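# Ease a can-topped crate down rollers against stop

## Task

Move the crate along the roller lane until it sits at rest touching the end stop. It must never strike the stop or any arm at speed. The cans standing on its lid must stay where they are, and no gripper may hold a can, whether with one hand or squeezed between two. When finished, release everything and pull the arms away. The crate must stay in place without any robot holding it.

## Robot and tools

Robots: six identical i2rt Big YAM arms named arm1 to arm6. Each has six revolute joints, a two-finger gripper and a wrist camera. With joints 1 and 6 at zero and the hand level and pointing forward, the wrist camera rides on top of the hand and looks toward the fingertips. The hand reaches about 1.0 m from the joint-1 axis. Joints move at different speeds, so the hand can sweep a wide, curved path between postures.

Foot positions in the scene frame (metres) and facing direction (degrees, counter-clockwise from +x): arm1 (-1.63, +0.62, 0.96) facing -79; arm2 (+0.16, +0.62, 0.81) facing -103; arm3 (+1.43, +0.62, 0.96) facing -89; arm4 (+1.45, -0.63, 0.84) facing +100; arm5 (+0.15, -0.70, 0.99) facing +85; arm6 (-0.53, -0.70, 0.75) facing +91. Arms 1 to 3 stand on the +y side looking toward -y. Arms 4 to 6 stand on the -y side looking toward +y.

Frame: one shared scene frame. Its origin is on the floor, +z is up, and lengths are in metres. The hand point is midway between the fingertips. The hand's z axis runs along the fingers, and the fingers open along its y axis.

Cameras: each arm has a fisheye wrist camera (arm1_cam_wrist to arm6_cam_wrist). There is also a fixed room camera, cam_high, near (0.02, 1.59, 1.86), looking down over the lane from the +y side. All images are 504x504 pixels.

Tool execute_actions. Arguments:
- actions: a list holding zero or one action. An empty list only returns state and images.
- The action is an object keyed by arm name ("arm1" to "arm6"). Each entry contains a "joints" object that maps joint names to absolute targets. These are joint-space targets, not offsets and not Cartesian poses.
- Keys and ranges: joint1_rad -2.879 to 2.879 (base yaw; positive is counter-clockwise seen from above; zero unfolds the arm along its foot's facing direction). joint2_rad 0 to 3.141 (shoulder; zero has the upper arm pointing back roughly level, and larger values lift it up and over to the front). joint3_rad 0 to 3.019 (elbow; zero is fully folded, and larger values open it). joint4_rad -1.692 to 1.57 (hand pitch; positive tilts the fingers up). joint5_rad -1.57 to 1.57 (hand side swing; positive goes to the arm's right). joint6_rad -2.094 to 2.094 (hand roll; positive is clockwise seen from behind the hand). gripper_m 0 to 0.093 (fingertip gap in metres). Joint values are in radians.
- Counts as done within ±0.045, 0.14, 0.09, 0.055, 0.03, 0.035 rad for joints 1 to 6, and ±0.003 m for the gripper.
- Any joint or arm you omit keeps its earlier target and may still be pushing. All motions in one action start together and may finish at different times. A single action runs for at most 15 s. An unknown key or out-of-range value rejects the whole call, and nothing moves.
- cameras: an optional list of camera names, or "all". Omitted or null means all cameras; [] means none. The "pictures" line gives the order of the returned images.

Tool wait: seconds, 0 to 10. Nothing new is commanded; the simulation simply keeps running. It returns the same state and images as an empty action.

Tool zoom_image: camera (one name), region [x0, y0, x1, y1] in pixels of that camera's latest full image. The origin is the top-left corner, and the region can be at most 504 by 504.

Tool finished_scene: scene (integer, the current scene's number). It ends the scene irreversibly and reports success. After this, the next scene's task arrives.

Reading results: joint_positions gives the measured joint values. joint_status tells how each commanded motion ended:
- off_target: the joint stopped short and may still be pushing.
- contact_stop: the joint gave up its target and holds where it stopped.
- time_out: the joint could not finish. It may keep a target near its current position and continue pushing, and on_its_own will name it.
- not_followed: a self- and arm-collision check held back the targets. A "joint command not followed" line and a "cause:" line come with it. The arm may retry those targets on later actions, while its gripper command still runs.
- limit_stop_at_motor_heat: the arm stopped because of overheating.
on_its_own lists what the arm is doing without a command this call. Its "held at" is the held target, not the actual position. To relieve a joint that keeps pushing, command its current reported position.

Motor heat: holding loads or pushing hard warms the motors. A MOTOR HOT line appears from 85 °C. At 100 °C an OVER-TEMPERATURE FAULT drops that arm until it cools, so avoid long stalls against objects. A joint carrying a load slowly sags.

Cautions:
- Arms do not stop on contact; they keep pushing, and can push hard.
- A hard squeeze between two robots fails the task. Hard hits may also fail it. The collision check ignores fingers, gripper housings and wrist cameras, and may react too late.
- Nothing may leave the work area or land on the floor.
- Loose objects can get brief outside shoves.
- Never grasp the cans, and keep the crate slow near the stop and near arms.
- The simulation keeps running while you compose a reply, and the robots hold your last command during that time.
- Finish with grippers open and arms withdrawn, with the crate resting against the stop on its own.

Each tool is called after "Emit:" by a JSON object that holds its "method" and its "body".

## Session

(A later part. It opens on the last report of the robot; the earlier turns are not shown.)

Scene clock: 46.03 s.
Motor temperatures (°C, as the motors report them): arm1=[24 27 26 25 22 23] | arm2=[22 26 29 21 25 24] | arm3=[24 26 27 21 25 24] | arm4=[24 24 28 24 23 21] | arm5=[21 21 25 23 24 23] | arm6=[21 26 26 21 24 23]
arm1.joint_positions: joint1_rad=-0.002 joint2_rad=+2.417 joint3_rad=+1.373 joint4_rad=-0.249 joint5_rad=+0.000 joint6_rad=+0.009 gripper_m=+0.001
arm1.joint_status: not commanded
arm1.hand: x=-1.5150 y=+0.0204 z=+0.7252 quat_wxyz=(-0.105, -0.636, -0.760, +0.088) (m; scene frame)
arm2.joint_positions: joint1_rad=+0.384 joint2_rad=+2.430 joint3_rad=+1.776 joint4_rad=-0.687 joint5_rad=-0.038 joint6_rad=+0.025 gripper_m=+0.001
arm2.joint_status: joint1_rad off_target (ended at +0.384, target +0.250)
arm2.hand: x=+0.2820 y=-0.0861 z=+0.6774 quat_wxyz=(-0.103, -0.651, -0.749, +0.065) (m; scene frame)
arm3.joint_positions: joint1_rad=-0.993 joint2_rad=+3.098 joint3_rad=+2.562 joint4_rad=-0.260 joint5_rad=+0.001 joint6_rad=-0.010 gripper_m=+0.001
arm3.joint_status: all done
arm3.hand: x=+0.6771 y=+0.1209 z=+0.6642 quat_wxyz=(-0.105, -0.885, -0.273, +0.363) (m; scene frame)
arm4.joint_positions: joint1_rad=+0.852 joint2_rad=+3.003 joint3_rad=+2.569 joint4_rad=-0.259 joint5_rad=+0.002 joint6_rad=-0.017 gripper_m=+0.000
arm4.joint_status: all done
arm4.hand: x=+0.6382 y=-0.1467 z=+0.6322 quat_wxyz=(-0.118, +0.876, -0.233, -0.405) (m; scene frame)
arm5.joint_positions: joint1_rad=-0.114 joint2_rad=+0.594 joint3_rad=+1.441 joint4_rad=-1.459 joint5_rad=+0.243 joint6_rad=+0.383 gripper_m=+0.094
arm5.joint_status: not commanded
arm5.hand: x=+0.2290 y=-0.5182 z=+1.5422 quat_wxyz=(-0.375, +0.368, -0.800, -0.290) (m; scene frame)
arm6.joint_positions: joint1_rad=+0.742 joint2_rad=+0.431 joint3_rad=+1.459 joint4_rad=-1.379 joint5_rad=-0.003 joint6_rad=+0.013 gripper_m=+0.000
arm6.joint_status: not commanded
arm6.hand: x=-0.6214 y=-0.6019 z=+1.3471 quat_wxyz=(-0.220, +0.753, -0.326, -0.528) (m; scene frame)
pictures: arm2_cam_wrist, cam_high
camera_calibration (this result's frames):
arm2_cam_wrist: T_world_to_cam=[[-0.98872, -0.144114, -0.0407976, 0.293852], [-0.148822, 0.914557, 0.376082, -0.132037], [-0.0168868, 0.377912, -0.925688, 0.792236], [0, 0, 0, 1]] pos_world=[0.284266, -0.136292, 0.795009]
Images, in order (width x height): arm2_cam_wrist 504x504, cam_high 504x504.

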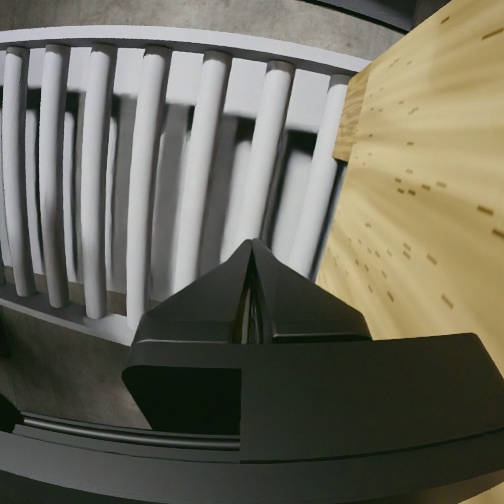

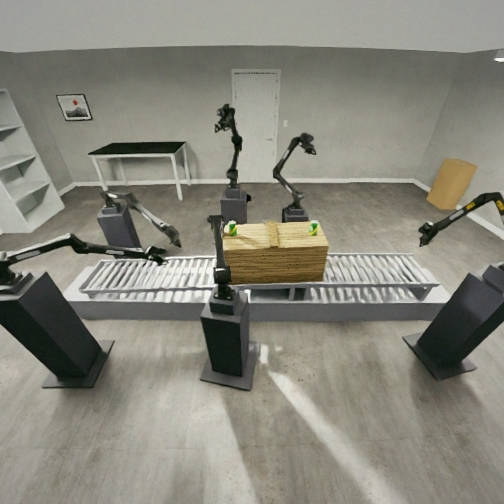

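Emit:
{"method": "execute_actions", "body": {"actions": [{"arm2":{"joints":{"joint1_rad":0.38}},"arm3":{"joints":{"joint1_rad":-0.4,"joint2_rad":2.0,"joint3_rad":1.4}},"arm4":{"joints":{"joint2_rad":3.1,"joint3_rad":2.8,"joint4_rad":-0.1}}}], "cameras": []}}

Emit:
{"method": "execute_actions", "body": {"actions": [{"arm2":{"joints":{"joint1_rad":0.51}}}], "cameras": []}}

Emit:
{"method": "execute_actions", "body": {"actions": [{"arm2":{"joints":{"joint1_rad":0.64}}}], "cameras": ["cam_high","arm4_cam_wrist"]}}

Scene clock: 50.33 s.
Motor temperatures (°C, as the motors report them): arm1=[24 27 25 25 22 23] | arm2=[23 26 29 21 25 24] | arm3=[24 26 27 21 25 24] | arm4=[24 25 28 24 23 21] | arm5=[21 21 26 23 24 23] | arm6=[21 26 26 22 24 23]
arm1.joint_positions: joint1_rad=-0.002 joint2_rad=+2.417 joint3_rad=+1.373 joint4_rad=-0.249 joint5_rad=+0.000 joint6_rad=+0.009 gripper_m=+0.001
arm1.joint_status: not commanded
arm1.hand: x=-1.5150 y=+0.0204 z=+0.7252 quat_wxyz=(-0.105, -0.636, -0.760, +0.088) (m; scene frame)
arm2.joint_positions: joint1_rad=+0.495 joint2_rad=+2.430 joint3_rad=+1.781 joint4_rad=-0.680 joint5_rad=-0.032 joint6_rad=+0.005 gripper_m=+0.001
arm2.joint_status: joint1_rad off_target (ended at +0.495, target +0.380)
arm2.hand: x=+0.3589 y=-0.0728 z=+0.6791 quat_wxyz=(-0.109, -0.601, -0.789, +0.066) (m; scene frame)
arm3.joint_positions: joint1_rad=-0.395 joint2_rad=+1.988 joint3_rad=+1.390 joint4_rad=-0.250 joint5_rad=+0.001 joint6_rad=-0.009 gripper_m=+0.001
arm3.joint_status: all done
arm3.hand: x=+1.1611 y=-0.0436 z=+1.0039 quat_wxyz=(-0.194, -0.773, -0.527, +0.294) (m; scene frame)
arm4.joint_positions: joint1_rad=+0.852 joint2_rad=+3.082 joint3_rad=+2.739 joint4_rad=-0.121 joint5_rad=+0.002 joint6_rad=-0.017 gripper_m=+0.000
arm4.joint_status: all done
arm4.hand: x=+0.6021 y=-0.1254 z=+0.6809 quat_wxyz=(-0.145, +0.824, -0.219, -0.502) (m; scene frame)
arm5.joint_positions: joint1_rad=-0.114 joint2_rad=+0.594 joint3_rad=+1.441 joint4_rad=-1.459 joint5_rad=+0.243 joint6_rad=+0.383 gripper_m=+0.094
arm5.joint_status: not commanded
arm5.hand: x=+0.2290 y=-0.5182 z=+1.5422 quat_wxyz=(-0.375, +0.368, -0.800, -0.290) (m; scene frame)
arm6.joint_positions: joint1_rad=+0.742 joint2_rad=+0.431 joint3_rad=+1.459 joint4_rad=-1.379 joint5_rad=-0.003 joint6_rad=+0.013 gripper_m=+0.000
arm6.joint_status: not commanded
arm6.hand: x=-0.6214 y=-0.6019 z=+1.3471 quat_wxyz=(-0.220, +0.753, -0.326, -0.528) (m; scene frame)
pictures: none
No camera images: the call's "cameras" was empty. Leave "cameras" out to get every camera's image.

Scene clock: 52.03 s.
Motor temperatures (°C, as the motors report them): arm1=[24 27 25 25 22 23] | arm2=[23 26 29 21 25 24] | arm3=[24 26 27 21 25 24] | arm4=[24 25 29 24 23 21] | arm5=[21 21 26 23 24 23] | arm6=[21 26 26 22 24 23]
arm1.joint_positions: joint1_rad=-0.002 joint2_rad=+2.417 joint3_rad=+1.373 joint4_rad=-0.249 joint5_rad=+0.000 joint6_rad=+0.009 gripper_m=+0.001
arm1.joint_status: not commanded
arm1.hand: x=-1.5150 y=+0.0204 z=+0.7252 quat_wxyz=(-0.105, -0.636, -0.760, +0.088) (m; scene frame)
arm2.joint_positions: joint1_rad=+0.625 joint2_rad=+2.430 joint3_rad=+1.792 joint4_rad=-0.672 joint5_rad=-0.033 joint6_rad=-0.007 gripper_m=+0.001
arm2.joint_status: joint1_rad off_target (ended at +0.625, target +0.510)
arm2.hand: x=+0.4497 y=-0.0479 z=+0.6830 quat_wxyz=(-0.120, -0.542, -0.829, +0.065) (m; scene frame)
arm3.joint_positions: joint1_rad=-0.395 joint2_rad=+1.988 joint3_rad=+1.390 joint4_rad=-0.250 joint5_rad=+0.001 joint6_rad=-0.009 gripper_m=+0.001
arm3.joint_status: not commanded
arm3.hand: x=+1.1611 y=-0.0436 z=+1.0039 quat_wxyz=(-0.194, -0.773, -0.527, +0.294) (m; scene frame)
arm4.joint_positions: joint1_rad=+0.852 joint2_rad=+3.082 joint3_rad=+2.739 joint4_rad=-0.121 joint5_rad=+0.002 joint6_rad=-0.017 gripper_m=+0.000
arm4.joint_status: not commanded
arm4.hand: x=+0.6021 y=-0.1254 z=+0.6809 quat_wxyz=(-0.145, +0.824, -0.219, -0.502) (m; scene frame)
arm5.joint_positions: joint1_rad=-0.114 joint2_rad=+0.594 joint3_rad=+1.441 joint4_rad=-1.459 joint5_rad=+0.243 joint6_rad=+0.383 gripper_m=+0.094
arm5.joint_status: not commanded
arm5.hand: x=+0.2290 y=-0.5182 z=+1.5422 quat_wxyz=(-0.375, +0.368, -0.800, -0.290) (m; scene frame)
arm6.joint_positions: joint1_rad=+0.742 joint2_rad=+0.431 joint3_rad=+1.459 joint4_rad=-1.379 joint5_rad=-0.003 joint6_rad=+0.013 gripper_m=+0.000
arm6.joint_status: not commanded
arm6.hand: x=-0.6214 y=-0.6019 z=+1.3471 quat_wxyz=(-0.220, +0.753, -0.326, -0.528) (m; scene frame)
pictures: none
No camera images: the call's "cameras" was empty. Leave "cameras" out to get every camera's image.

Scene clock: 53.67 s.
Motor temperatures (°C, as the motors report them): arm1=[24 27 25 25 22 23] | arm2=[23 26 29 21 25 24] | arm3=[24 26 27 21 25 24] | arm4=[24 25 29 24 23 21] | arm5=[21 21 26 23 24 23] | arm6=[21 26 26 22 24 23]
arm1.joint_positions: joint1_rad=-0.002 joint2_rad=+2.417 joint3_rad=+1.373 joint4_rad=-0.249 joint5_rad=+0.000 joint6_rad=+0.009 gripper_m=+0.001
arm1.joint_status: not commanded
arm1.hand: x=-1.5150 y=+0.0204 z=+0.7252 quat_wxyz=(-0.105, -0.636, -0.760, +0.088) (m; scene frame)
arm2.joint_positions: joint1_rad=+0.741 joint2_rad=+2.430 joint3_rad=+1.801 joint4_rad=-0.667 joint5_rad=-0.029 joint6_rad=-0.020 gripper_m=+0.001
arm2.joint_status: joint1_rad off_target (ended at +0.741, target +0.640)
arm2.hand: x=+0.5265 y=-0.0155 z=+0.6862 quat_wxyz=(-0.127, -0.488, -0.861, +0.064) (m; scene frame)
arm3.joint_positions: joint1_rad=-0.395 joint2_rad=+1.988 joint3_rad=+1.390 joint4_rad=-0.250 joint5_rad=+0.001 joint6_rad=-0.009 gripper_m=+0.001
arm3.joint_status: not commanded
arm3.hand: x=+1.1611 y=-0.0436 z=+1.0039 quat_wxyz=(-0.194, -0.773, -0.527, +0.294) (m; scene frame)
arm4.joint_positions: joint1_rad=+0.852 joint2_rad=+3.082 joint3_rad=+2.739 joint4_rad=-0.121 joint5_rad=+0.002 joint6_rad=-0.017 gripper_m=+0.000
arm4.joint_status: not commanded
arm4.hand: x=+0.6021 y=-0.1254 z=+0.6809 quat_wxyz=(-0.145, +0.824, -0.219, -0.502) (m; scene frame)
arm5.joint_positions: joint1_rad=-0.114 joint2_rad=+0.594 joint3_rad=+1.441 joint4_rad=-1.459 joint5_rad=+0.243 joint6_rad=+0.383 gripper_m=+0.094
arm5.joint_status: not commanded
arm5.hand: x=+0.2290 y=-0.5182 z=+1.5422 quat_wxyz=(-0.375, +0.368, -0.800, -0.290) (m; scene frame)
arm6.joint_positions: joint1_rad=+0.742 joint2_rad=+0.431 joint3_rad=+1.459 joint4_rad=-1.379 joint5_rad=-0.003 joint6_rad=+0.013 gripper_m=+0.000
arm6.joint_status: not commanded
arm6.hand: x=-0.6214 y=-0.6019 z=+1.3471 quat_wxyz=(-0.220, +0.753, -0.326, -0.528) (m; scene frame)
pictures: arm4_cam_wrist, cam_high
camera_calibration (this result's frames):
arm4_cam_wrist: T_world_to_cam=[[0.494815, 0.868884, 0.0140956, -0.20009], [0.778391, -0.435953, -0.451722, -0.209512], [-0.386349, 0.23449, -0.892048, 0.996577], [0, 0, 0, 1]] pos_world=[0.647116, -0.15117, 0.797173]
Images, in order (width x height): arm4_cam_wrist 504x504, cam_high 504x504.

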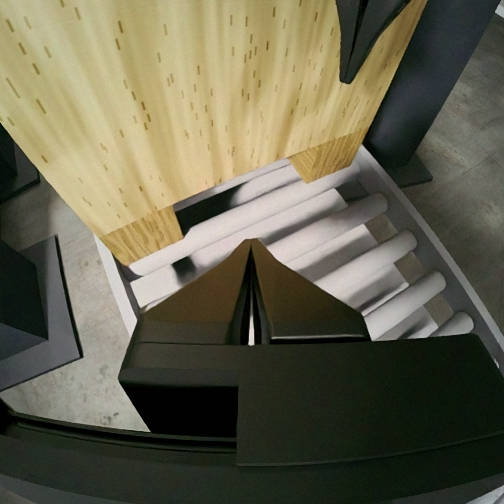

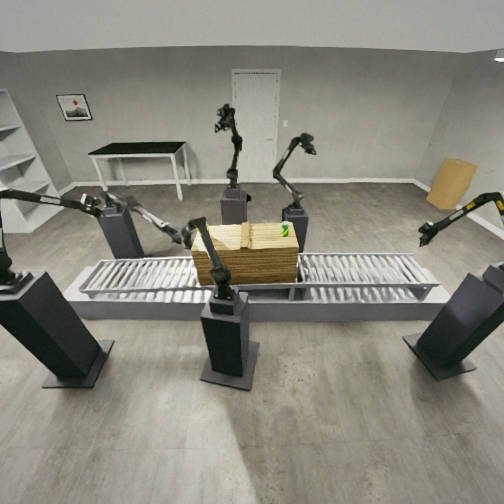

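Emit:
{"method": "execute_actions", "body": {"actions": [{"arm2":{"joints":{"joint1_rad":0.77,"joint2_rad":2.47}},"arm4":{"joints":{"joint1_rad":0.9,"joint2_rad":3.14}}}], "cameras": []}}

Emit:
{"method": "execute_actions", "body": {"actions": [{"arm2":{"joints":{"joint1_rad":0.9}}}], "cameras": []}}

Emit:
{"method": "execute_actions", "body": {"actions": [{"arm2":{"joints":{"joint1_rad":1.05}}}], "cameras": ["cam_high","arm4_cam_wrist"]}}

Scene clock: 56.83 s.
Motor temperatures (°C, as the motors report them): arm1=[24 27 25 25 22 23] | arm2=[23 26 28 21 25 24] | arm3=[24 26 26 21 25 24] | arm4=[24 26 30 24 23 21] | arm5=[21 21 26 23 24 23] | arm6=[21 26 26 22 24 23]
arm1.joint_positions: joint1_rad=-0.002 joint2_rad=+2.417 joint3_rad=+1.373 joint4_rad=-0.249 joint5_rad=+0.000 joint6_rad=+0.009 gripper_m=+0.001
arm1.joint_status: not commanded
arm1.hand: x=-1.5150 y=+0.0204 z=+0.7252 quat_wxyz=(-0.105, -0.636, -0.760, +0.088) (m; scene frame)
arm2.joint_positions: joint1_rad=+0.862 joint2_rad=+2.447 joint3_rad=+1.814 joint4_rad=-0.659 joint5_rad=-0.027 joint6_rad=-0.033 gripper_m=+0.001
arm2.joint_status: joint1_rad off_target (ended at +0.862, target +0.770); the others done
arm2.hand: x=+0.6019 y=+0.0303 z=+0.6786 quat_wxyz=(-0.131, -0.428, -0.892, +0.059) (m; scene frame)
arm3.joint_positions: joint1_rad=-0.395 joint2_rad=+1.988 joint3_rad=+1.390 joint4_rad=-0.250 joint5_rad=+0.001 joint6_rad=-0.009 gripper_m=+0.001
arm3.joint_status: not commanded
arm3.hand: x=+1.1611 y=-0.0436 z=+1.0039 quat_wxyz=(-0.194, -0.773, -0.527, +0.294) (m; scene frame)
arm4.joint_positions: joint1_rad=+0.905 joint2_rad=+3.118 joint3_rad=+2.739 joint4_rad=-0.121 joint5_rad=+0.002 joint6_rad=-0.017 gripper_m=+0.000
arm4.joint_status: all done
arm4.hand: x=+0.5864 y=-0.1763 z=+0.6458 quat_wxyz=(-0.128, +0.839, -0.199, -0.491) (m; scene frame)
arm5.joint_positions: joint1_rad=-0.114 joint2_rad=+0.594 joint3_rad=+1.441 joint4_rad=-1.459 joint5_rad=+0.243 joint6_rad=+0.383 gripper_m=+0.094
arm5.joint_status: not commanded
arm5.hand: x=+0.2290 y=-0.5182 z=+1.5422 quat_wxyz=(-0.375, +0.368, -0.800, -0.290) (m; scene frame)
arm6.joint_positions: joint1_rad=+0.742 joint2_rad=+0.431 joint3_rad=+1.459 joint4_rad=-1.379 joint5_rad=-0.003 joint6_rad=+0.013 gripper_m=+0.000
arm6.joint_status: not commanded
arm6.hand: x=-0.6214 y=-0.6019 z=+1.3471 quat_wxyz=(-0.220, +0.753, -0.326, -0.528) (m; scene frame)
pictures: none
No camera images: the call's "cameras" was empty. Leave "cameras" out to get every camera's image.

Scene clock: 58.33 s.
Motor temperatures (°C, as the motors report them): arm1=[24 27 25 25 22 23] | arm2=[23 26 28 21 25 24] | arm3=[24 26 26 21 25 24] | arm4=[24 26 30 24 23 21] | arm5=[21 21 26 23 24 23] | arm6=[21 26 26 22 24 23]
arm1.joint_positions: joint1_rad=-0.002 joint2_rad=+2.417 joint3_rad=+1.373 joint4_rad=-0.249 joint5_rad=+0.000 joint6_rad=+0.009 gripper_m=+0.001
arm1.joint_status: not commanded
arm1.hand: x=-1.5150 y=+0.0204 z=+0.7252 quat_wxyz=(-0.105, -0.636, -0.760, +0.088) (m; scene frame)
arm2.joint_positions: joint1_rad=+0.977 joint2_rad=+2.448 joint3_rad=+1.819 joint4_rad=-0.657 joint5_rad=-0.024 joint6_rad=-0.041 gripper_m=+0.001
arm2.joint_status: joint1_rad off_target (ended at +0.977, target +0.900)
arm2.hand: x=+0.6675 y=+0.0819 z=+0.6793 quat_wxyz=(-0.135, -0.373, -0.916, +0.055) (m; scene frame)
arm3.joint_positions: joint1_rad=-0.395 joint2_rad=+1.988 joint3_rad=+1.390 joint4_rad=-0.250 joint5_rad=+0.001 joint6_rad=-0.009 gripper_m=+0.001
arm3.joint_status: not commanded
arm3.hand: x=+1.1611 y=-0.0436 z=+1.0039 quat_wxyz=(-0.194, -0.773, -0.527, +0.294) (m; scene frame)
arm4.joint_positions: joint1_rad=+0.900 joint2_rad=+3.121 joint3_rad=+2.739 joint4_rad=-0.121 joint5_rad=+0.004 joint6_rad=-0.017 gripper_m=+0.000
arm4.joint_status: not commanded
arm4.hand: x=+0.5897 y=-0.1718 z=+0.6436 quat_wxyz=(-0.130, +0.838, -0.202, -0.489) (m; scene frame)
arm5.joint_positions: joint1_rad=-0.114 joint2_rad=+0.594 joint3_rad=+1.441 joint4_rad=-1.459 joint5_rad=+0.243 joint6_rad=+0.383 gripper_m=+0.094
arm5.joint_status: not commanded
arm5.hand: x=+0.2290 y=-0.5182 z=+1.5422 quat_wxyz=(-0.375, +0.368, -0.800, -0.290) (m; scene frame)
arm6.joint_positions: joint1_rad=+0.742 joint2_rad=+0.431 joint3_rad=+1.459 joint4_rad=-1.379 joint5_rad=-0.003 joint6_rad=+0.013 gripper_m=+0.000
arm6.joint_status: not commanded
arm6.hand: x=-0.6214 y=-0.6019 z=+1.3471 quat_wxyz=(-0.220, +0.753, -0.326, -0.528) (m; scene frame)
pictures: none
No camera images: the call's "cameras" was empty. Leave "cameras" out to get every camera's image.

Scene clock: 59.63 s.
Motor temperatures (°C, as the motors report them): arm1=[24 27 25 25 22 23] | arm2=[23 26 28 21 25 24] | arm3=[24 26 26 21 25 24] | arm4=[24 26 30 24 23 21] | arm5=[21 21 26 23 24 23] | arm6=[21 26 26 22 24 23]
arm1.joint_positions: joint1_rad=-0.002 joint2_rad=+2.417 joint3_rad=+1.373 joint4_rad=-0.249 joint5_rad=+0.000 joint6_rad=+0.009 gripper_m=+0.001
arm1.joint_status: not commanded
arm1.hand: x=-1.5150 y=+0.0204 z=+0.7252 quat_wxyz=(-0.105, -0.636, -0.760, +0.088) (m; scene frame)
arm2.joint_positions: joint1_rad=+1.054 joint2_rad=+2.452 joint3_rad=+1.807 joint4_rad=-0.687 joint5_rad=-0.002 joint6_rad=-0.009 gripper_m=+0.001
arm2.joint_status: all done
arm2.hand: x=+0.6946 y=+0.1290 z=+0.6695 quat_wxyz=(-0.112, -0.355, -0.927, +0.050) (m; scene frame)
arm3.joint_positions: joint1_rad=-0.395 joint2_rad=+1.988 joint3_rad=+1.390 joint4_rad=-0.250 joint5_rad=+0.001 joint6_rad=-0.009 gripper_m=+0.001
arm3.joint_status: not commanded
arm3.hand: x=+1.1611 y=-0.0436 z=+1.0039 quat_wxyz=(-0.194, -0.773, -0.527, +0.294) (m; scene frame)
arm4.joint_positions: joint1_rad=+0.873 joint2_rad=+3.139 joint3_rad=+2.739 joint4_rad=-0.121 joint5_rad=+0.011 joint6_rad=-0.017 gripper_m=+0.000
arm4.joint_status: not commanded
arm4.hand: x=+0.6082 y=-0.1513 z=+0.6261 quat_wxyz=(-0.137, +0.840, -0.216, -0.479) (m; scene frame)
arm5.joint_positions: joint1_rad=-0.114 joint2_rad=+0.594 joint3_rad=+1.441 joint4_rad=-1.459 joint5_rad=+0.243 joint6_rad=+0.383 gripper_m=+0.094
arm5.joint_status: not commanded
arm5.hand: x=+0.2290 y=-0.5182 z=+1.5422 quat_wxyz=(-0.375, +0.368, -0.800, -0.290) (m; scene frame)
arm6.joint_positions: joint1_rad=+0.742 joint2_rad=+0.431 joint3_rad=+1.459 joint4_rad=-1.379 joint5_rad=-0.003 joint6_rad=+0.013 gripper_m=+0.000
arm6.joint_status: not commanded
arm6.hand: x=-0.6214 y=-0.6019 z=+1.3471 quat_wxyz=(-0.220, +0.753, -0.326, -0.528) (m; scene frame)
pictures: arm4_cam_wrist, cam_high
camera_calibration (this result's frames):
arm4_cam_wrist: T_world_to_cam=[[0.482695, 0.875619, 0.0172485, -0.173395], [0.806135, -0.436522, -0.399493, -0.299972], [-0.342274, 0.206738, -0.916574, 0.940434], [0, 0, 0, 1]] pos_world=[0.647401, -0.17354, 0.745131]
Images, in order (width x height): arm4_cam_wrist 504x504, cam_high 504x504.

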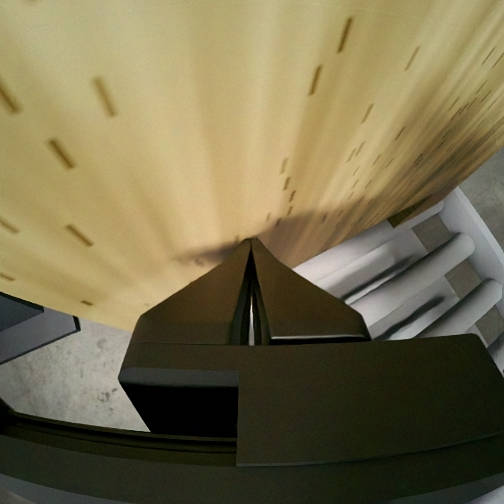

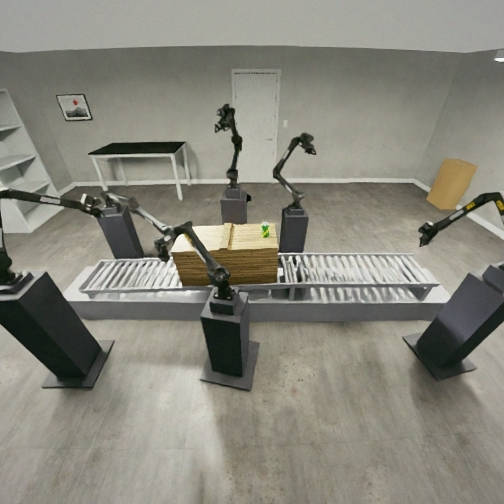

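Emit:
{"method": "execute_actions", "body": {"actions": [{"arm2":{"joints":{"joint2_rad":1.6}},"arm3":{"joints":{"joint2_rad":0.6}},"arm4":{"joints":{"joint1_rad":0.82}}}], "cameras": []}}

Emit:
{"method": "execute_actions", "body": {"actions": [{"arm4":{"joints":{"joint1_rad":0.78,"joint2_rad":3.02,"joint3_rad":2.6,"joint4_rad":-0.25}}}], "cameras": []}}

Emit:
{"method": "execute_actions", "body": {"actions": [{"arm4":{"joints":{"joint1_rad":0.72,"joint2_rad":2.9,"joint3_rad":2.4,"joint4_rad":-0.4}}}], "cameras": []}}

Emit:
{"method": "execute_actions", "body": {"actions": [{"arm4":{"joints":{"joint1_rad":0.67,"joint2_rad":2.78,"joint3_rad":2.2,"joint4_rad":-0.5}}}], "cameras": []}}

Emit:
{"method": "execute_actions", "body": {"actions": [{"arm4":{"joints":{"joint1_rad":0.62,"joint2_rad":2.68,"joint3_rad":2.0}}}], "cameras": []}}

Emit:
{"method": "execute_actions", "body": {"actions": [{"arm4":{"joints":{"joint1_rad":0.55,"joint2_rad":2.6,"joint3_rad":1.8}}}], "cameras": ["cam_high","arm4_cam_wrist"]}}

Scene clock: 65.33 s.
Motor temperatures (°C, as the motors report them): arm1=[24 27 25 25 22 23] | arm2=[22 26 28 21 25 24] | arm3=[24 25 26 21 25 24] | arm4=[24 26 30 24 23 21] | arm5=[21 21 26 23 24 23] | arm6=[21 26 26 22 24 23]
arm1.joint_positions: joint1_rad=-0.002 joint2_rad=+2.417 joint3_rad=+1.373 joint4_rad=-0.249 joint5_rad=+0.000 joint6_rad=+0.009 gripper_m=+0.001
arm1.joint_status: not commanded
arm1.hand: x=-1.5150 y=+0.0204 z=+0.7252 quat_wxyz=(-0.105, -0.636, -0.760, +0.088) (m; scene frame)
arm2.joint_positions: joint1_rad=+1.056 joint2_rad=+1.613 joint3_rad=+1.799 joint4_rad=-0.694 joint5_rad=-0.003 joint6_rad=-0.009 gripper_m=+0.001
arm2.joint_status: all done
arm2.hand: x=+0.6790 y=+0.1545 z=+1.2747 quat_wxyz=(-0.472, -0.304, -0.805, +0.190) (m; scene frame)
arm3.joint_positions: joint1_rad=-0.395 joint2_rad=+0.594 joint3_rad=+1.404 joint4_rad=-0.248 joint5_rad=+0.001 joint6_rad=-0.009 gripper_m=+0.001
arm3.joint_status: all done
arm3.hand: x=+1.3499 y=+0.4143 z=+1.7617 quat_wxyz=(-0.485, -0.400, -0.274, +0.728) (m; scene frame)
arm4.joint_positions: joint1_rad=+0.767 joint2_rad=+3.144 joint3_rad=+2.740 joint4_rad=-0.144 joint5_rad=+0.022 joint6_rad=-0.017 gripper_m=+0.000
arm4.joint_status: joint1_rad off_target (ended at +0.766, target +0.820)
arm4.hand: x=+0.6686 y=-0.0655 z=+0.6181 quat_wxyz=(-0.164, +0.832, -0.265, -0.458) (m; scene frame)
arm5.joint_positions: joint1_rad=-0.114 joint2_rad=+0.594 joint3_rad=+1.441 joint4_rad=-1.459 joint5_rad=+0.243 joint6_rad=+0.383 gripper_m=+0.094
arm5.joint_status: not commanded
arm5.hand: x=+0.2290 y=-0.5182 z=+1.5422 quat_wxyz=(-0.375, +0.368, -0.800, -0.290) (m; scene frame)
arm6.joint_positions: joint1_rad=+0.742 joint2_rad=+0.431 joint3_rad=+1.459 joint4_rad=-1.379 joint5_rad=-0.003 joint6_rad=+0.013 gripper_m=+0.000
arm6.joint_status: not commanded
arm6.hand: x=-0.6214 y=-0.6019 z=+1.3471 quat_wxyz=(-0.220, +0.753, -0.326, -0.528) (m; scene frame)
pictures: none
No camera images: the call's "cameras" was empty. Leave "cameras" out to get every camera's image.

Scene clock: 66.60 s.
Motor temperatures (°C, as the motors report them): arm1=[24 27 25 25 22 23] | arm2=[22 26 28 21 25 24] | arm3=[24 25 26 21 25 24] | arm4=[24 26 30 24 23 21] | arm5=[21 21 26 23 24 23] | arm6=[21 26 26 22 24 23]
arm1.joint_positions: joint1_rad=-0.002 joint2_rad=+2.417 joint3_rad=+1.373 joint4_rad=-0.249 joint5_rad=+0.000 joint6_rad=+0.009 gripper_m=+0.001
arm1.joint_status: not commanded
arm1.hand: x=-1.5150 y=+0.0204 z=+0.7252 quat_wxyz=(-0.105, -0.636, -0.760, +0.088) (m; scene frame)
arm2.joint_positions: joint1_rad=+1.056 joint2_rad=+1.613 joint3_rad=+1.799 joint4_rad=-0.694 joint5_rad=-0.003 joint6_rad=-0.009 gripper_m=+0.001
arm2.joint_status: not commanded
arm2.hand: x=+0.6790 y=+0.1545 z=+1.2747 quat_wxyz=(-0.472, -0.304, -0.805, +0.190) (m; scene frame)
arm3.joint_positions: joint1_rad=-0.395 joint2_rad=+0.594 joint3_rad=+1.404 joint4_rad=-0.248 joint5_rad=+0.001 joint6_rad=-0.009 gripper_m=+0.001
arm3.joint_status: not commanded
arm3.hand: x=+1.3499 y=+0.4143 z=+1.7617 quat_wxyz=(-0.485, -0.400, -0.274, +0.728) (m; scene frame)
arm4.joint_positions: joint1_rad=+0.741 joint2_rad=+3.047 joint3_rad=+2.591 joint4_rad=-0.240 joint5_rad=+0.008 joint6_rad=+0.014 gripper_m=+0.000
arm4.joint_status: all done
arm4.hand: x=+0.7013 y=-0.0630 z=+0.6074 quat_wxyz=(-0.137, +0.858, -0.295, -0.398) (m; scene frame)
arm5.joint_positions: joint1_rad=-0.114 joint2_rad=+0.594 joint3_rad=+1.441 joint4_rad=-1.459 joint5_rad=+0.243 joint6_rad=+0.383 gripper_m=+0.094
arm5.joint_status: not commanded
arm5.hand: x=+0.2290 y=-0.5182 z=+1.5422 quat_wxyz=(-0.375, +0.368, -0.800, -0.290) (m; scene frame)
arm6.joint_positions: joint1_rad=+0.742 joint2_rad=+0.431 joint3_rad=+1.459 joint4_rad=-1.379 joint5_rad=-0.003 joint6_rad=+0.013 gripper_m=+0.000
arm6.joint_status: not commanded
arm6.hand: x=-0.6214 y=-0.6019 z=+1.3471 quat_wxyz=(-0.220, +0.753, -0.326, -0.528) (m; scene frame)
pictures: none
No camera images: the call's "cameras" was empty. Leave "cameras" out to get every camera's image.

Scene clock: 67.97 s.
Motor temperatures (°C, as the motors report them): arm1=[24 27 25 25 22 23] | arm2=[22 26 28 21 25 24] | arm3=[24 25 26 21 25 24] | arm4=[24 26 30 24 23 21] | arm5=[21 21 26 23 24 23] | arm6=[21 26 26 22 24 23]
arm1.joint_positions: joint1_rad=-0.002 joint2_rad=+2.417 joint3_rad=+1.373 joint4_rad=-0.249 joint5_rad=+0.000 joint6_rad=+0.009 gripper_m=+0.001
arm1.joint_status: not commanded
arm1.hand: x=-1.5150 y=+0.0204 z=+0.7252 quat_wxyz=(-0.105, -0.636, -0.760, +0.088) (m; scene frame)
arm2.joint_positions: joint1_rad=+1.056 joint2_rad=+1.613 joint3_rad=+1.799 joint4_rad=-0.694 joint5_rad=-0.003 joint6_rad=-0.009 gripper_m=+0.001
arm2.joint_status: not commanded
arm2.hand: x=+0.6790 y=+0.1545 z=+1.2747 quat_wxyz=(-0.472, -0.304, -0.805, +0.190) (m; scene frame)
arm3.joint_positions: joint1_rad=-0.395 joint2_rad=+0.594 joint3_rad=+1.404 joint4_rad=-0.248 joint5_rad=+0.001 joint6_rad=-0.009 gripper_m=+0.001
arm3.joint_status: not commanded
arm3.hand: x=+1.3499 y=+0.4143 z=+1.7617 quat_wxyz=(-0.485, -0.400, -0.274, +0.728) (m; scene frame)
arm4.joint_positions: joint1_rad=+0.672 joint2_rad=+2.916 joint3_rad=+2.379 joint4_rad=-0.398 joint5_rad=+0.004 joint6_rad=+0.019 gripper_m=+0.000
arm4.joint_status: joint1_rad off_target (ended at +0.672, target +0.720); the others done
arm4.hand: x=+0.7846 y=-0.0503 z=+0.5914 quat_wxyz=(-0.110, +0.887, -0.342, -0.289) (m; scene frame)
arm5.joint_positions: joint1_rad=-0.114 joint2_rad=+0.594 joint3_rad=+1.441 joint4_rad=-1.459 joint5_rad=+0.243 joint6_rad=+0.383 gripper_m=+0.094
arm5.joint_status: not commanded
arm5.hand: x=+0.2290 y=-0.5182 z=+1.5422 quat_wxyz=(-0.375, +0.368, -0.800, -0.290) (m; scene frame)
arm6.joint_positions: joint1_rad=+0.742 joint2_rad=+0.431 joint3_rad=+1.459 joint4_rad=-1.379 joint5_rad=-0.003 joint6_rad=+0.013 gripper_m=+0.000
arm6.joint_status: not commanded
arm6.hand: x=-0.6214 y=-0.6019 z=+1.3471 quat_wxyz=(-0.220, +0.753, -0.326, -0.528) (m; scene frame)
pictures: none
No camera images: the call's "cameras" was empty. Leave "cameras" out to get every camera's image.

Scene clock: 69.40 s.
Motor temperatures (°C, as the motors report them): arm1=[24 27 25 25 22 23] | arm2=[22 26 29 21 25 24] | arm3=[24 25 26 21 25 24] | arm4=[24 27 30 24 23 21] | arm5=[21 21 26 23 24 23] | arm6=[21 26 26 22 24 23]
arm1.joint_positions: joint1_rad=-0.002 joint2_rad=+2.417 joint3_rad=+1.373 joint4_rad=-0.249 joint5_rad=+0.000 joint6_rad=+0.009 gripper_m=+0.001
arm1.joint_status: not commanded
arm1.hand: x=-1.5150 y=+0.0204 z=+0.7252 quat_wxyz=(-0.105, -0.636, -0.760, +0.088) (m; scene frame)
arm2.joint_positions: joint1_rad=+1.056 joint2_rad=+1.613 joint3_rad=+1.799 joint4_rad=-0.694 joint5_rad=-0.003 joint6_rad=-0.009 gripper_m=+0.001
arm2.joint_status: not commanded
arm2.hand: x=+0.6790 y=+0.1545 z=+1.2747 quat_wxyz=(-0.472, -0.304, -0.805, +0.190) (m; scene frame)
arm3.joint_positions: joint1_rad=-0.395 joint2_rad=+0.594 joint3_rad=+1.404 joint4_rad=-0.248 joint5_rad=+0.001 joint6_rad=-0.009 gripper_m=+0.001
arm3.joint_status: not commanded
arm3.hand: x=+1.3499 y=+0.4143 z=+1.7617 quat_wxyz=(-0.485, -0.400, -0.274, +0.728) (m; scene frame)
arm4.joint_positions: joint1_rad=+0.613 joint2_rad=+2.793 joint3_rad=+2.173 joint4_rad=-0.509 joint5_rad=+0.004 joint6_rad=+0.031 gripper_m=+0.000
arm4.joint_status: joint1_rad off_target (ended at +0.613, target +0.670); the others done
arm4.hand: x=+0.8652 y=-0.0568 z=+0.5879 quat_wxyz=(-0.083, +0.898, -0.383, -0.200) (m; scene frame)
arm5.joint_positions: joint1_rad=-0.114 joint2_rad=+0.594 joint3_rad=+1.441 joint4_rad=-1.459 joint5_rad=+0.243 joint6_rad=+0.383 gripper_m=+0.094
arm5.joint_status: not commanded
arm5.hand: x=+0.2290 y=-0.5182 z=+1.5422 quat_wxyz=(-0.375, +0.368, -0.800, -0.290) (m; scene frame)
arm6.joint_positions: joint1_rad=+0.742 joint2_rad=+0.431 joint3_rad=+1.459 joint4_rad=-1.379 joint5_rad=-0.003 joint6_rad=+0.013 gripper_m=+0.000
arm6.joint_status: not commanded
arm6.hand: x=-0.6214 y=-0.6019 z=+1.3471 quat_wxyz=(-0.220, +0.753, -0.326, -0.528) (m; scene frame)
pictures: none
No camera images: the call's "cameras" was empty. Leave "cameras" out to get every camera's image.

Scene clock: 70.87 s.
Motor temperatures (°C, as the motors report them): arm1=[24 27 25 25 22 23] | arm2=[22 26 29 21 25 24] | arm3=[24 25 26 21 25 24] | arm4=[24 27 30 24 23 21] | arm5=[21 21 26 23 24 23] | arm6=[21 26 26 22 24 23]
arm1.joint_positions: joint1_rad=-0.002 joint2_rad=+2.417 joint3_rad=+1.373 joint4_rad=-0.249 joint5_rad=+0.000 joint6_rad=+0.009 gripper_m=+0.001
arm1.joint_status: not commanded
arm1.hand: x=-1.5150 y=+0.0204 z=+0.7252 quat_wxyz=(-0.105, -0.636, -0.760, +0.088) (m; scene frame)
arm2.joint_positions: joint1_rad=+1.056 joint2_rad=+1.613 joint3_rad=+1.799 joint4_rad=-0.694 joint5_rad=-0.003 joint6_rad=-0.009 gripper_m=+0.001
arm2.joint_status: not commanded
arm2.hand: x=+0.6790 y=+0.1545 z=+1.2747 quat_wxyz=(-0.472, -0.304, -0.805, +0.190) (m; scene frame)
arm3.joint_positions: joint1_rad=-0.395 joint2_rad=+0.594 joint3_rad=+1.404 joint4_rad=-0.248 joint5_rad=+0.001 joint6_rad=-0.009 gripper_m=+0.001
arm3.joint_status: not commanded
arm3.hand: x=+1.3499 y=+0.4143 z=+1.7617 quat_wxyz=(-0.485, -0.400, -0.274, +0.728) (m; scene frame)
arm4.joint_positions: joint1_rad=+0.556 joint2_rad=+2.690 joint3_rad=+1.967 joint4_rad=-0.513 joint5_rad=+0.006 joint6_rad=+0.044 gripper_m=+0.000
arm4.joint_status: joint1_rad off_target (ended at +0.556, target +0.620); the others done
arm4.hand: x=+0.9376 y=-0.0669 z=+0.5865 quat_wxyz=(-0.069, +0.893, -0.419, -0.149) (m; scene frame)
arm5.joint_positions: joint1_rad=-0.114 joint2_rad=+0.594 joint3_rad=+1.441 joint4_rad=-1.459 joint5_rad=+0.243 joint6_rad=+0.383 gripper_m=+0.094
arm5.joint_status: not commanded
arm5.hand: x=+0.2290 y=-0.5182 z=+1.5422 quat_wxyz=(-0.375, +0.368, -0.800, -0.290) (m; scene frame)
arm6.joint_positions: joint1_rad=+0.742 joint2_rad=+0.431 joint3_rad=+1.459 joint4_rad=-1.379 joint5_rad=-0.003 joint6_rad=+0.013 gripper_m=+0.000
arm6.joint_status: not commanded
arm6.hand: x=-0.6214 y=-0.6019 z=+1.3471 quat_wxyz=(-0.220, +0.753, -0.326, -0.528) (m; scene frame)
pictures: none
No camera images: the call's "cameras" was empty. Leave "cameras" out to get every camera's image.

Scene clock: 72.30 s.
Motor temperatures (°C, as the motors report them): arm1=[24 27 25 25 22 23] | arm2=[22 26 29 21 25 24] | arm3=[24 24 26 21 25 24] | arm4=[24 27 30 24 23 21] | arm5=[21 21 26 23 24 23] | arm6=[21 26 26 22 24 23]
arm1.joint_positions: joint1_rad=-0.002 joint2_rad=+2.417 joint3_rad=+1.373 joint4_rad=-0.249 joint5_rad=+0.000 joint6_rad=+0.009 gripper_m=+0.001
arm1.joint_status: not commanded
arm1.hand: x=-1.5150 y=+0.0204 z=+0.7252 quat_wxyz=(-0.105, -0.636, -0.760, +0.088) (m; scene frame)
arm2.joint_positions: joint1_rad=+1.056 joint2_rad=+1.613 joint3_rad=+1.799 joint4_rad=-0.694 joint5_rad=-0.003 joint6_rad=-0.009 gripper_m=+0.001
arm2.joint_status: not commanded
arm2.hand: x=+0.6790 y=+0.1545 z=+1.2747 quat_wxyz=(-0.472, -0.304, -0.805, +0.190) (m; scene frame)
arm3.joint_positions: joint1_rad=-0.395 joint2_rad=+0.594 joint3_rad=+1.404 joint4_rad=-0.248 joint5_rad=+0.001 joint6_rad=-0.009 gripper_m=+0.001
arm3.joint_status: not commanded
arm3.hand: x=+1.3499 y=+0.4143 z=+1.7617 quat_wxyz=(-0.485, -0.400, -0.274, +0.728) (m; scene frame)
arm4.joint_positions: joint1_rad=+0.470 joint2_rad=+2.602 joint3_rad=+1.756 joint4_rad=-0.513 joint5_rad=+0.005 joint6_rad=+0.027 gripper_m=+0.000
arm4.joint_status: joint1_rad off_target (ended at +0.470, target +0.550); the others done
arm4.hand: x=+1.0321 y=-0.0829 z=+0.5781 quat_wxyz=(-0.050, +0.885, -0.453, -0.091) (m; scene frame)
arm5.joint_positions: joint1_rad=-0.114 joint2_rad=+0.594 joint3_rad=+1.441 joint4_rad=-1.459 joint5_rad=+0.243 joint6_rad=+0.383 gripper_m=+0.094
arm5.joint_status: not commanded
arm5.hand: x=+0.2290 y=-0.5182 z=+1.5422 quat_wxyz=(-0.375, +0.368, -0.800, -0.290) (m; scene frame)
arm6.joint_positions: joint1_rad=+0.742 joint2_rad=+0.431 joint3_rad=+1.459 joint4_rad=-1.379 joint5_rad=-0.003 joint6_rad=+0.013 gripper_m=+0.000
arm6.joint_status: not commanded
arm6.hand: x=-0.6214 y=-0.6019 z=+1.3471 quat_wxyz=(-0.220, +0.753, -0.326, -0.528) (m; scene frame)
pictures: arm4_cam_wrist, cam_high
camera_calibration (this result's frames):
arm4_cam_wrist: T_world_to_cam=[[0.809098, 0.587603, -0.00918235, -0.782527], [0.538812, -0.735496, 0.410764, -0.84833], [0.234613, -0.337296, -0.911695, 0.384093], [0, 0, 0, 1]] pos_world=[1.00012, -0.0345753, 0.691454]
Images, in order (width x height): arm4_cam_wrist 504x504, cam_high 504x504.

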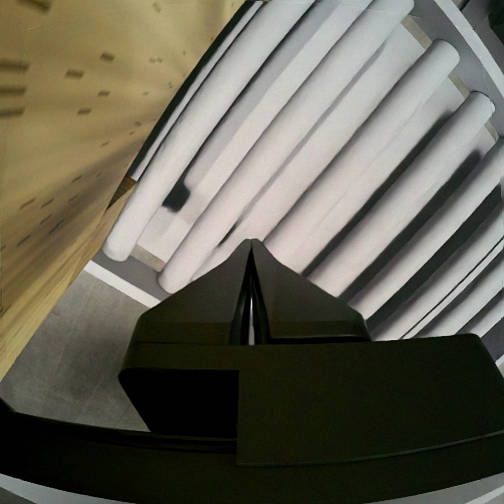

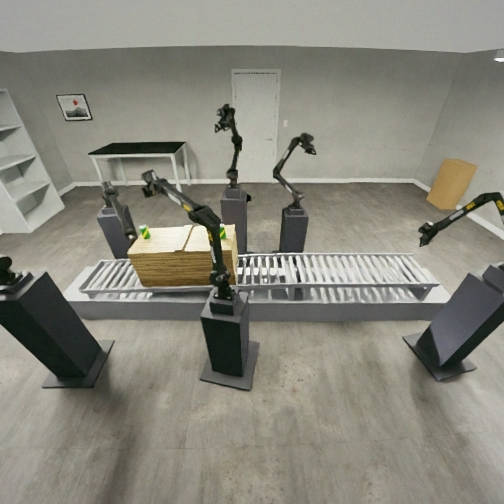

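Emit:
{"method": "execute_actions", "body": {"actions": [{"arm4":{"joints":{"joint1_rad":0.43}}}], "cameras": []}}

Emit:
{"method": "execute_actions", "body": {"actions": [{"arm4":{"joints":{"joint1_rad":0.31}}}], "cameras": []}}

Emit:
{"method": "execute_actions", "body": {"actions": [{"arm4":{"joints":{"joint1_rad":0.19}}}], "cameras": []}}

Emit:
{"method": "execute_actions", "body": {"actions": [{"arm4":{"joints":{"joint1_rad":0.08}}}], "cameras": []}}

Emit:
{"method": "execute_actions", "body": {"actions": [{"arm4":{"joints":{"joint1_rad":-0.02}}}], "cameras": []}}

Emit:
{"method": "execute_actions", "body": {"actions": [{"arm4":{"joints":{"joint1_rad":-0.1}}}], "cameras": ["cam_high","arm4_cam_wrist"]}}

Scene clock: 76.37 s.
Motor temperatures (°C, as the motors report them): arm1=[24 27 25 25 22 23] | arm2=[22 26 29 21 25 24] | arm3=[24 24 25 21 25 24] | arm4=[24 27 29 24 23 21] | arm5=[21 21 26 23 24 23] | arm6=[21 26 27 22 24 23]
arm1.joint_positions: joint1_rad=-0.002 joint2_rad=+2.417 joint3_rad=+1.373 joint4_rad=-0.249 joint5_rad=+0.000 joint6_rad=+0.009 gripper_m=+0.001
arm1.joint_status: not commanded
arm1.hand: x=-1.5150 y=+0.0204 z=+0.7252 quat_wxyz=(-0.105, -0.636, -0.760, +0.088) (m; scene frame)
arm2.joint_positions: joint1_rad=+1.056 joint2_rad=+1.613 joint3_rad=+1.799 joint4_rad=-0.694 joint5_rad=-0.003 joint6_rad=-0.009 gripper_m=+0.001
arm2.joint_status: not commanded
arm2.hand: x=+0.6790 y=+0.1545 z=+1.2747 quat_wxyz=(-0.472, -0.304, -0.805, +0.190) (m; scene frame)
arm3.joint_positions: joint1_rad=-0.395 joint2_rad=+0.594 joint3_rad=+1.404 joint4_rad=-0.248 joint5_rad=+0.001 joint6_rad=-0.009 gripper_m=+0.001
arm3.joint_status: not commanded
arm3.hand: x=+1.3499 y=+0.4143 z=+1.7617 quat_wxyz=(-0.485, -0.400, -0.274, +0.728) (m; scene frame)
arm4.joint_positions: joint1_rad=+0.343 joint2_rad=+2.610 joint3_rad=+1.757 joint4_rad=-0.513 joint5_rad=+0.003 joint6_rad=+0.017 gripper_m=+0.000
arm4.joint_status: joint1_rad off_target (ended at +0.343, target +0.430)
arm4.hand: x=+1.1055 y=-0.0372 z=+0.5737 quat_wxyz=(-0.054, +0.858, -0.504, -0.085) (m; scene frame)
arm5.joint_positions: joint1_rad=-0.114 joint2_rad=+0.594 joint3_rad=+1.441 joint4_rad=-1.459 joint5_rad=+0.243 joint6_rad=+0.383 gripper_m=+0.094
arm5.joint_status: not commanded
arm5.hand: x=+0.2290 y=-0.5182 z=+1.5422 quat_wxyz=(-0.375, +0.368, -0.800, -0.290) (m; scene frame)
arm6.joint_positions: joint1_rad=+0.742 joint2_rad=+0.431 joint3_rad=+1.459 joint4_rad=-1.379 joint5_rad=-0.003 joint6_rad=+0.013 gripper_m=+0.000
arm6.joint_status: not commanded
arm6.hand: x=-0.6214 y=-0.6019 z=+1.3471 quat_wxyz=(-0.220, +0.753, -0.326, -0.528) (m; scene frame)
pictures: none
No camera images: the call's "cameras" was empty. Leave "cameras" out to get every camera's image.

Scene clock: 77.93 s.
Motor temperatures (°C, as the motors report them): arm1=[24 27 25 25 22 23] | arm2=[22 26 29 21 25 24] | arm3=[24 24 25 21 25 24] | arm4=[24 27 29 24 23 21] | arm5=[21 21 26 23 24 23] | arm6=[21 26 27 22 24 23]
arm1.joint_positions: joint1_rad=-0.002 joint2_rad=+2.417 joint3_rad=+1.373 joint4_rad=-0.249 joint5_rad=+0.000 joint6_rad=+0.009 gripper_m=+0.001
arm1.joint_status: not commanded
arm1.hand: x=-1.5150 y=+0.0204 z=+0.7252 quat_wxyz=(-0.105, -0.636, -0.760, +0.088) (m; scene frame)
arm2.joint_positions: joint1_rad=+1.056 joint2_rad=+1.613 joint3_rad=+1.799 joint4_rad=-0.694 joint5_rad=-0.003 joint6_rad=-0.009 gripper_m=+0.001
arm2.joint_status: not commanded
arm2.hand: x=+0.6790 y=+0.1545 z=+1.2747 quat_wxyz=(-0.472, -0.304, -0.805, +0.190) (m; scene frame)
arm3.joint_positions: joint1_rad=-0.395 joint2_rad=+0.594 joint3_rad=+1.404 joint4_rad=-0.248 joint5_rad=+0.001 joint6_rad=-0.009 gripper_m=+0.001
arm3.joint_status: not commanded
arm3.hand: x=+1.3499 y=+0.4143 z=+1.7617 quat_wxyz=(-0.485, -0.400, -0.274, +0.728) (m; scene frame)
arm4.joint_positions: joint1_rad=+0.211 joint2_rad=+2.613 joint3_rad=+1.758 joint4_rad=-0.513 joint5_rad=+0.002 joint6_rad=+0.017 gripper_m=+0.000
arm4.joint_status: joint1_rad off_target (ended at +0.211, target +0.310)
arm4.hand: x=+1.1871 y=+0.0017 z=+0.5725 quat_wxyz=(-0.059, +0.823, -0.560, -0.081) (m; scene frame)
arm5.joint_positions: joint1_rad=-0.114 joint2_rad=+0.594 joint3_rad=+1.441 joint4_rad=-1.459 joint5_rad=+0.243 joint6_rad=+0.383 gripper_m=+0.094
arm5.joint_status: not commanded
arm5.hand: x=+0.2290 y=-0.5182 z=+1.5422 quat_wxyz=(-0.375, +0.368, -0.800, -0.290) (m; scene frame)
arm6.joint_positions: joint1_rad=+0.742 joint2_rad=+0.431 joint3_rad=+1.459 joint4_rad=-1.379 joint5_rad=-0.003 joint6_rad=+0.013 gripper_m=+0.000
arm6.joint_status: not commanded
arm6.hand: x=-0.6214 y=-0.6019 z=+1.3471 quat_wxyz=(-0.220, +0.753, -0.326, -0.528) (m; scene frame)
pictures: none
No camera images: the call's "cameras" was empty. Leave "cameras" out to get every camera's image.

Scene clock: 79.60 s.
Motor temperatures (°C, as the motors report them): arm1=[24 27 25 25 22 23] | arm2=[22 26 29 21 25 24] | arm3=[24 24 25 21 25 24] | arm4=[24 27 29 24 23 21] | arm5=[21 21 26 23 24 23] | arm6=[21 26 27 22 24 23]
arm1.joint_positions: joint1_rad=-0.002 joint2_rad=+2.417 joint3_rad=+1.373 joint4_rad=-0.249 joint5_rad=+0.000 joint6_rad=+0.009 gripper_m=+0.001
arm1.joint_status: not commanded
arm1.hand: x=-1.5150 y=+0.0204 z=+0.7252 quat_wxyz=(-0.105, -0.636, -0.760, +0.088) (m; scene frame)
arm2.joint_positions: joint1_rad=+1.056 joint2_rad=+1.613 joint3_rad=+1.799 joint4_rad=-0.694 joint5_rad=-0.003 joint6_rad=-0.009 gripper_m=+0.001
arm2.joint_status: not commanded
arm2.hand: x=+0.6790 y=+0.1545 z=+1.2747 quat_wxyz=(-0.472, -0.304, -0.805, +0.190) (m; scene frame)
arm3.joint_positions: joint1_rad=-0.395 joint2_rad=+0.594 joint3_rad=+1.404 joint4_rad=-0.248 joint5_rad=+0.001 joint6_rad=-0.009 gripper_m=+0.001
arm3.joint_status: not commanded
arm3.hand: x=+1.3499 y=+0.4143 z=+1.7617 quat_wxyz=(-0.485, -0.400, -0.274, +0.728) (m; scene frame)
arm4.joint_positions: joint1_rad=+0.083 joint2_rad=+2.614 joint3_rad=+1.758 joint4_rad=-0.513 joint5_rad=+0.002 joint6_rad=+0.017 gripper_m=+0.000
arm4.joint_status: joint1_rad off_target (ended at +0.083, target +0.190)
arm4.hand: x=+1.2695 y=+0.0294 z=+0.5726 quat_wxyz=(-0.064, +0.785, -0.611, -0.077) (m; scene frame)
arm5.joint_positions: joint1_rad=-0.114 joint2_rad=+0.594 joint3_rad=+1.441 joint4_rad=-1.459 joint5_rad=+0.243 joint6_rad=+0.383 gripper_m=+0.094
arm5.joint_status: not commanded
arm5.hand: x=+0.2290 y=-0.5182 z=+1.5422 quat_wxyz=(-0.375, +0.368, -0.800, -0.290) (m; scene frame)
arm6.joint_positions: joint1_rad=+0.742 joint2_rad=+0.431 joint3_rad=+1.459 joint4_rad=-1.379 joint5_rad=-0.003 joint6_rad=+0.013 gripper_m=+0.000
arm6.joint_status: not commanded
arm6.hand: x=-0.6214 y=-0.6019 z=+1.3471 quat_wxyz=(-0.220, +0.753, -0.326, -0.528) (m; scene frame)
pictures: none
No camera images: the call's "cameras" was empty. Leave "cameras" out to get every camera's image.

Scene clock: 81.23 s.
Motor temperatures (°C, as the motors report them): arm1=[24 27 25 25 22 23] | arm2=[22 26 29 21 25 24] | arm3=[24 24 25 21 25 24] | arm4=[24 27 29 24 23 21] | arm5=[21 21 26 23 24 23] | arm6=[21 26 27 22 24 23]
arm1.joint_positions: joint1_rad=-0.002 joint2_rad=+2.417 joint3_rad=+1.373 joint4_rad=-0.249 joint5_rad=+0.000 joint6_rad=+0.009 gripper_m=+0.001
arm1.joint_status: not commanded
arm1.hand: x=-1.5150 y=+0.0204 z=+0.7252 quat_wxyz=(-0.105, -0.636, -0.760, +0.088) (m; scene frame)
arm2.joint_positions: joint1_rad=+1.056 joint2_rad=+1.613 joint3_rad=+1.799 joint4_rad=-0.694 joint5_rad=-0.003 joint6_rad=-0.009 gripper_m=+0.001
arm2.joint_status: not commanded
arm2.hand: x=+0.6790 y=+0.1545 z=+1.2747 quat_wxyz=(-0.472, -0.304, -0.805, +0.190) (m; scene frame)
arm3.joint_positions: joint1_rad=-0.395 joint2_rad=+0.594 joint3_rad=+1.404 joint4_rad=-0.248 joint5_rad=+0.001 joint6_rad=-0.009 gripper_m=+0.001
arm3.joint_status: not commanded
arm3.hand: x=+1.3499 y=+0.4143 z=+1.7617 quat_wxyz=(-0.485, -0.400, -0.274, +0.728) (m; scene frame)
arm4.joint_positions: joint1_rad=-0.018 joint2_rad=+2.614 joint3_rad=+1.758 joint4_rad=-0.519 joint5_rad=+0.028 joint6_rad=+0.011 gripper_m=+0.000
arm4.joint_status: joint1_rad off_target (ended at -0.019, target +0.080)
arm4.hand: x=+1.3421 y=+0.0429 z=+0.5724 quat_wxyz=(-0.076, +0.754, -0.649, -0.063) (m; scene frame)
arm5.joint_positions: joint1_rad=-0.114 joint2_rad=+0.594 joint3_rad=+1.441 joint4_rad=-1.459 joint5_rad=+0.243 joint6_rad=+0.383 gripper_m=+0.094
arm5.joint_status: not commanded
arm5.hand: x=+0.2290 y=-0.5182 z=+1.5422 quat_wxyz=(-0.375, +0.368, -0.800, -0.290) (m; scene frame)
arm6.joint_positions: joint1_rad=+0.742 joint2_rad=+0.431 joint3_rad=+1.459 joint4_rad=-1.379 joint5_rad=-0.003 joint6_rad=+0.013 gripper_m=+0.000
arm6.joint_status: not commanded
arm6.hand: x=-0.6214 y=-0.6019 z=+1.3471 quat_wxyz=(-0.220, +0.753, -0.326, -0.528) (m; scene frame)
pictures: none
No camera images: the call's "cameras" was empty. Leave "cameras" out to get every camera's image.

Scene clock: 82.90 s.
Motor temperatures (°C, as the motors report them): arm1=[24 27 25 25 22 23] | arm2=[22 26 29 21 25 24] | arm3=[24 24 25 21 25 24] | arm4=[24 27 29 24 23 21] | arm5=[21 21 26 23 24 23] | arm6=[21 26 27 22 24 23]
arm1.joint_positions: joint1_rad=-0.002 joint2_rad=+2.417 joint3_rad=+1.373 joint4_rad=-0.249 joint5_rad=+0.000 joint6_rad=+0.009 gripper_m=+0.001
arm1.joint_status: not commanded
arm1.hand: x=-1.5150 y=+0.0204 z=+0.7252 quat_wxyz=(-0.105, -0.636, -0.760, +0.088) (m; scene frame)
arm2.joint_positions: joint1_rad=+1.056 joint2_rad=+1.613 joint3_rad=+1.799 joint4_rad=-0.694 joint5_rad=-0.003 joint6_rad=-0.009 gripper_m=+0.001
arm2.joint_status: not commanded
arm2.hand: x=+0.6790 y=+0.1545 z=+1.2747 quat_wxyz=(-0.472, -0.304, -0.805, +0.190) (m; scene frame)
arm3.joint_positions: joint1_rad=-0.395 joint2_rad=+0.594 joint3_rad=+1.404 joint4_rad=-0.248 joint5_rad=+0.001 joint6_rad=-0.009 gripper_m=+0.001
arm3.joint_status: not commanded
arm3.hand: x=+1.3499 y=+0.4143 z=+1.7617 quat_wxyz=(-0.485, -0.400, -0.274, +0.728) (m; scene frame)
arm4.joint_positions: joint1_rad=-0.121 joint2_rad=+2.615 joint3_rad=+1.758 joint4_rad=-0.519 joint5_rad=+0.030 joint6_rad=+0.009 gripper_m=+0.000
arm4.joint_status: joint1_rad off_target (ended at -0.121, target -0.020)
arm4.hand: x=+1.4121 y=+0.0500 z=+0.5727 quat_wxyz=(-0.080, +0.720, -0.686, -0.058) (m; scene frame)
arm5.joint_positions: joint1_rad=-0.114 joint2_rad=+0.594 joint3_rad=+1.441 joint4_rad=-1.459 joint5_rad=+0.243 joint6_rad=+0.383 gripper_m=+0.094
arm5.joint_status: not commanded
arm5.hand: x=+0.2290 y=-0.5182 z=+1.5422 quat_wxyz=(-0.375, +0.368, -0.800, -0.290) (m; scene frame)
arm6.joint_positions: joint1_rad=+0.742 joint2_rad=+0.431 joint3_rad=+1.459 joint4_rad=-1.379 joint5_rad=-0.003 joint6_rad=+0.013 gripper_m=+0.000
arm6.joint_status: not commanded
arm6.hand: x=-0.6214 y=-0.6019 z=+1.3471 quat_wxyz=(-0.220, +0.753, -0.326, -0.528) (m; scene frame)
pictures: none
No camera images: the call's "cameras" was empty. Leave "cameras" out to get every camera's image.

Scene clock: 84.53 s.
Motor temperatures (°C, as the motors report them): arm1=[24 27 25 25 22 23] | arm2=[22 25 29 21 25 24] | arm3=[24 24 25 21 25 24] | arm4=[24 27 29 24 23 21] | arm5=[21 21 26 23 24 23] | arm6=[21 26 27 22 24 23]
arm1.joint_positions: joint1_rad=-0.002 joint2_rad=+2.417 joint3_rad=+1.373 joint4_rad=-0.249 joint5_rad=+0.000 joint6_rad=+0.009 gripper_m=+0.001
arm1.joint_status: not commanded
arm1.hand: x=-1.5150 y=+0.0204 z=+0.7252 quat_wxyz=(-0.105, -0.636, -0.760, +0.088) (m; scene frame)
arm2.joint_positions: joint1_rad=+1.056 joint2_rad=+1.613 joint3_rad=+1.799 joint4_rad=-0.694 joint5_rad=-0.003 joint6_rad=-0.009 gripper_m=+0.001
arm2.joint_status: not commanded
arm2.hand: x=+0.6790 y=+0.1545 z=+1.2747 quat_wxyz=(-0.472, -0.304, -0.805, +0.190) (m; scene frame)
arm3.joint_positions: joint1_rad=-0.395 joint2_rad=+0.594 joint3_rad=+1.404 joint4_rad=-0.248 joint5_rad=+0.001 joint6_rad=-0.009 gripper_m=+0.001
arm3.joint_status: not commanded
arm3.hand: x=+1.3499 y=+0.4143 z=+1.7617 quat_wxyz=(-0.485, -0.400, -0.274, +0.728) (m; scene frame)
arm4.joint_positions: joint1_rad=-0.191 joint2_rad=+2.615 joint3_rad=+1.758 joint4_rad=-0.519 joint5_rad=+0.027 joint6_rad=+0.009 gripper_m=+0.000
arm4.joint_status: joint1_rad off_target (ended at -0.191, target -0.100)
arm4.hand: x=+1.4587 y=+0.0508 z=+0.5731 quat_wxyz=(-0.081, +0.696, -0.711, -0.056) (m; scene frame)
arm5.joint_positions: joint1_rad=-0.114 joint2_rad=+0.594 joint3_rad=+1.441 joint4_rad=-1.459 joint5_rad=+0.243 joint6_rad=+0.383 gripper_m=+0.094
arm5.joint_status: not commanded
arm5.hand: x=+0.2290 y=-0.5182 z=+1.5422 quat_wxyz=(-0.375, +0.368, -0.800, -0.290) (m; scene frame)
arm6.joint_positions: joint1_rad=+0.742 joint2_rad=+0.431 joint3_rad=+1.459 joint4_rad=-1.379 joint5_rad=-0.003 joint6_rad=+0.013 gripper_m=+0.000
arm6.joint_status: not commanded
arm6.hand: x=-0.6214 y=-0.6019 z=+1.3471 quat_wxyz=(-0.220, +0.753, -0.326, -0.528) (m; scene frame)
pictures: arm4_cam_wrist, cam_high
camera_calibration (this result's frames):
arm4_cam_wrist: T_world_to_cam=[[0.999642, -0.0195566, 0.0182339, -1.46914], [-0.025432, -0.90597, 0.422577, -0.152765], [0.00825516, -0.42289, -0.906143, 0.655865], [0, 0, 0, 1]] pos_world=[1.45931, 0.110227, 0.685651]
Images, in order (width x height): arm4_cam_wrist 504x504, cam_high 504x504.

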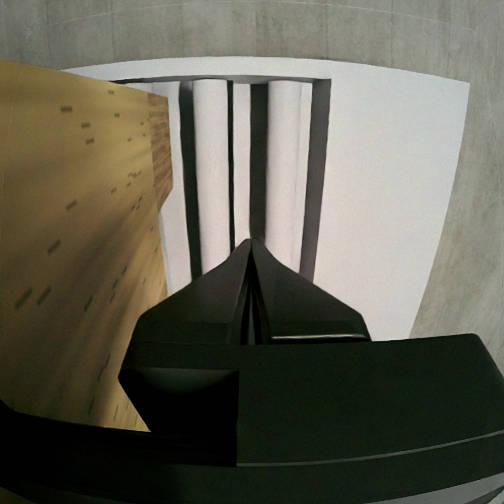

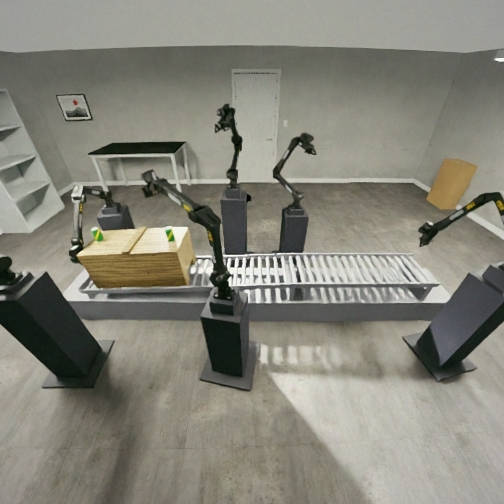

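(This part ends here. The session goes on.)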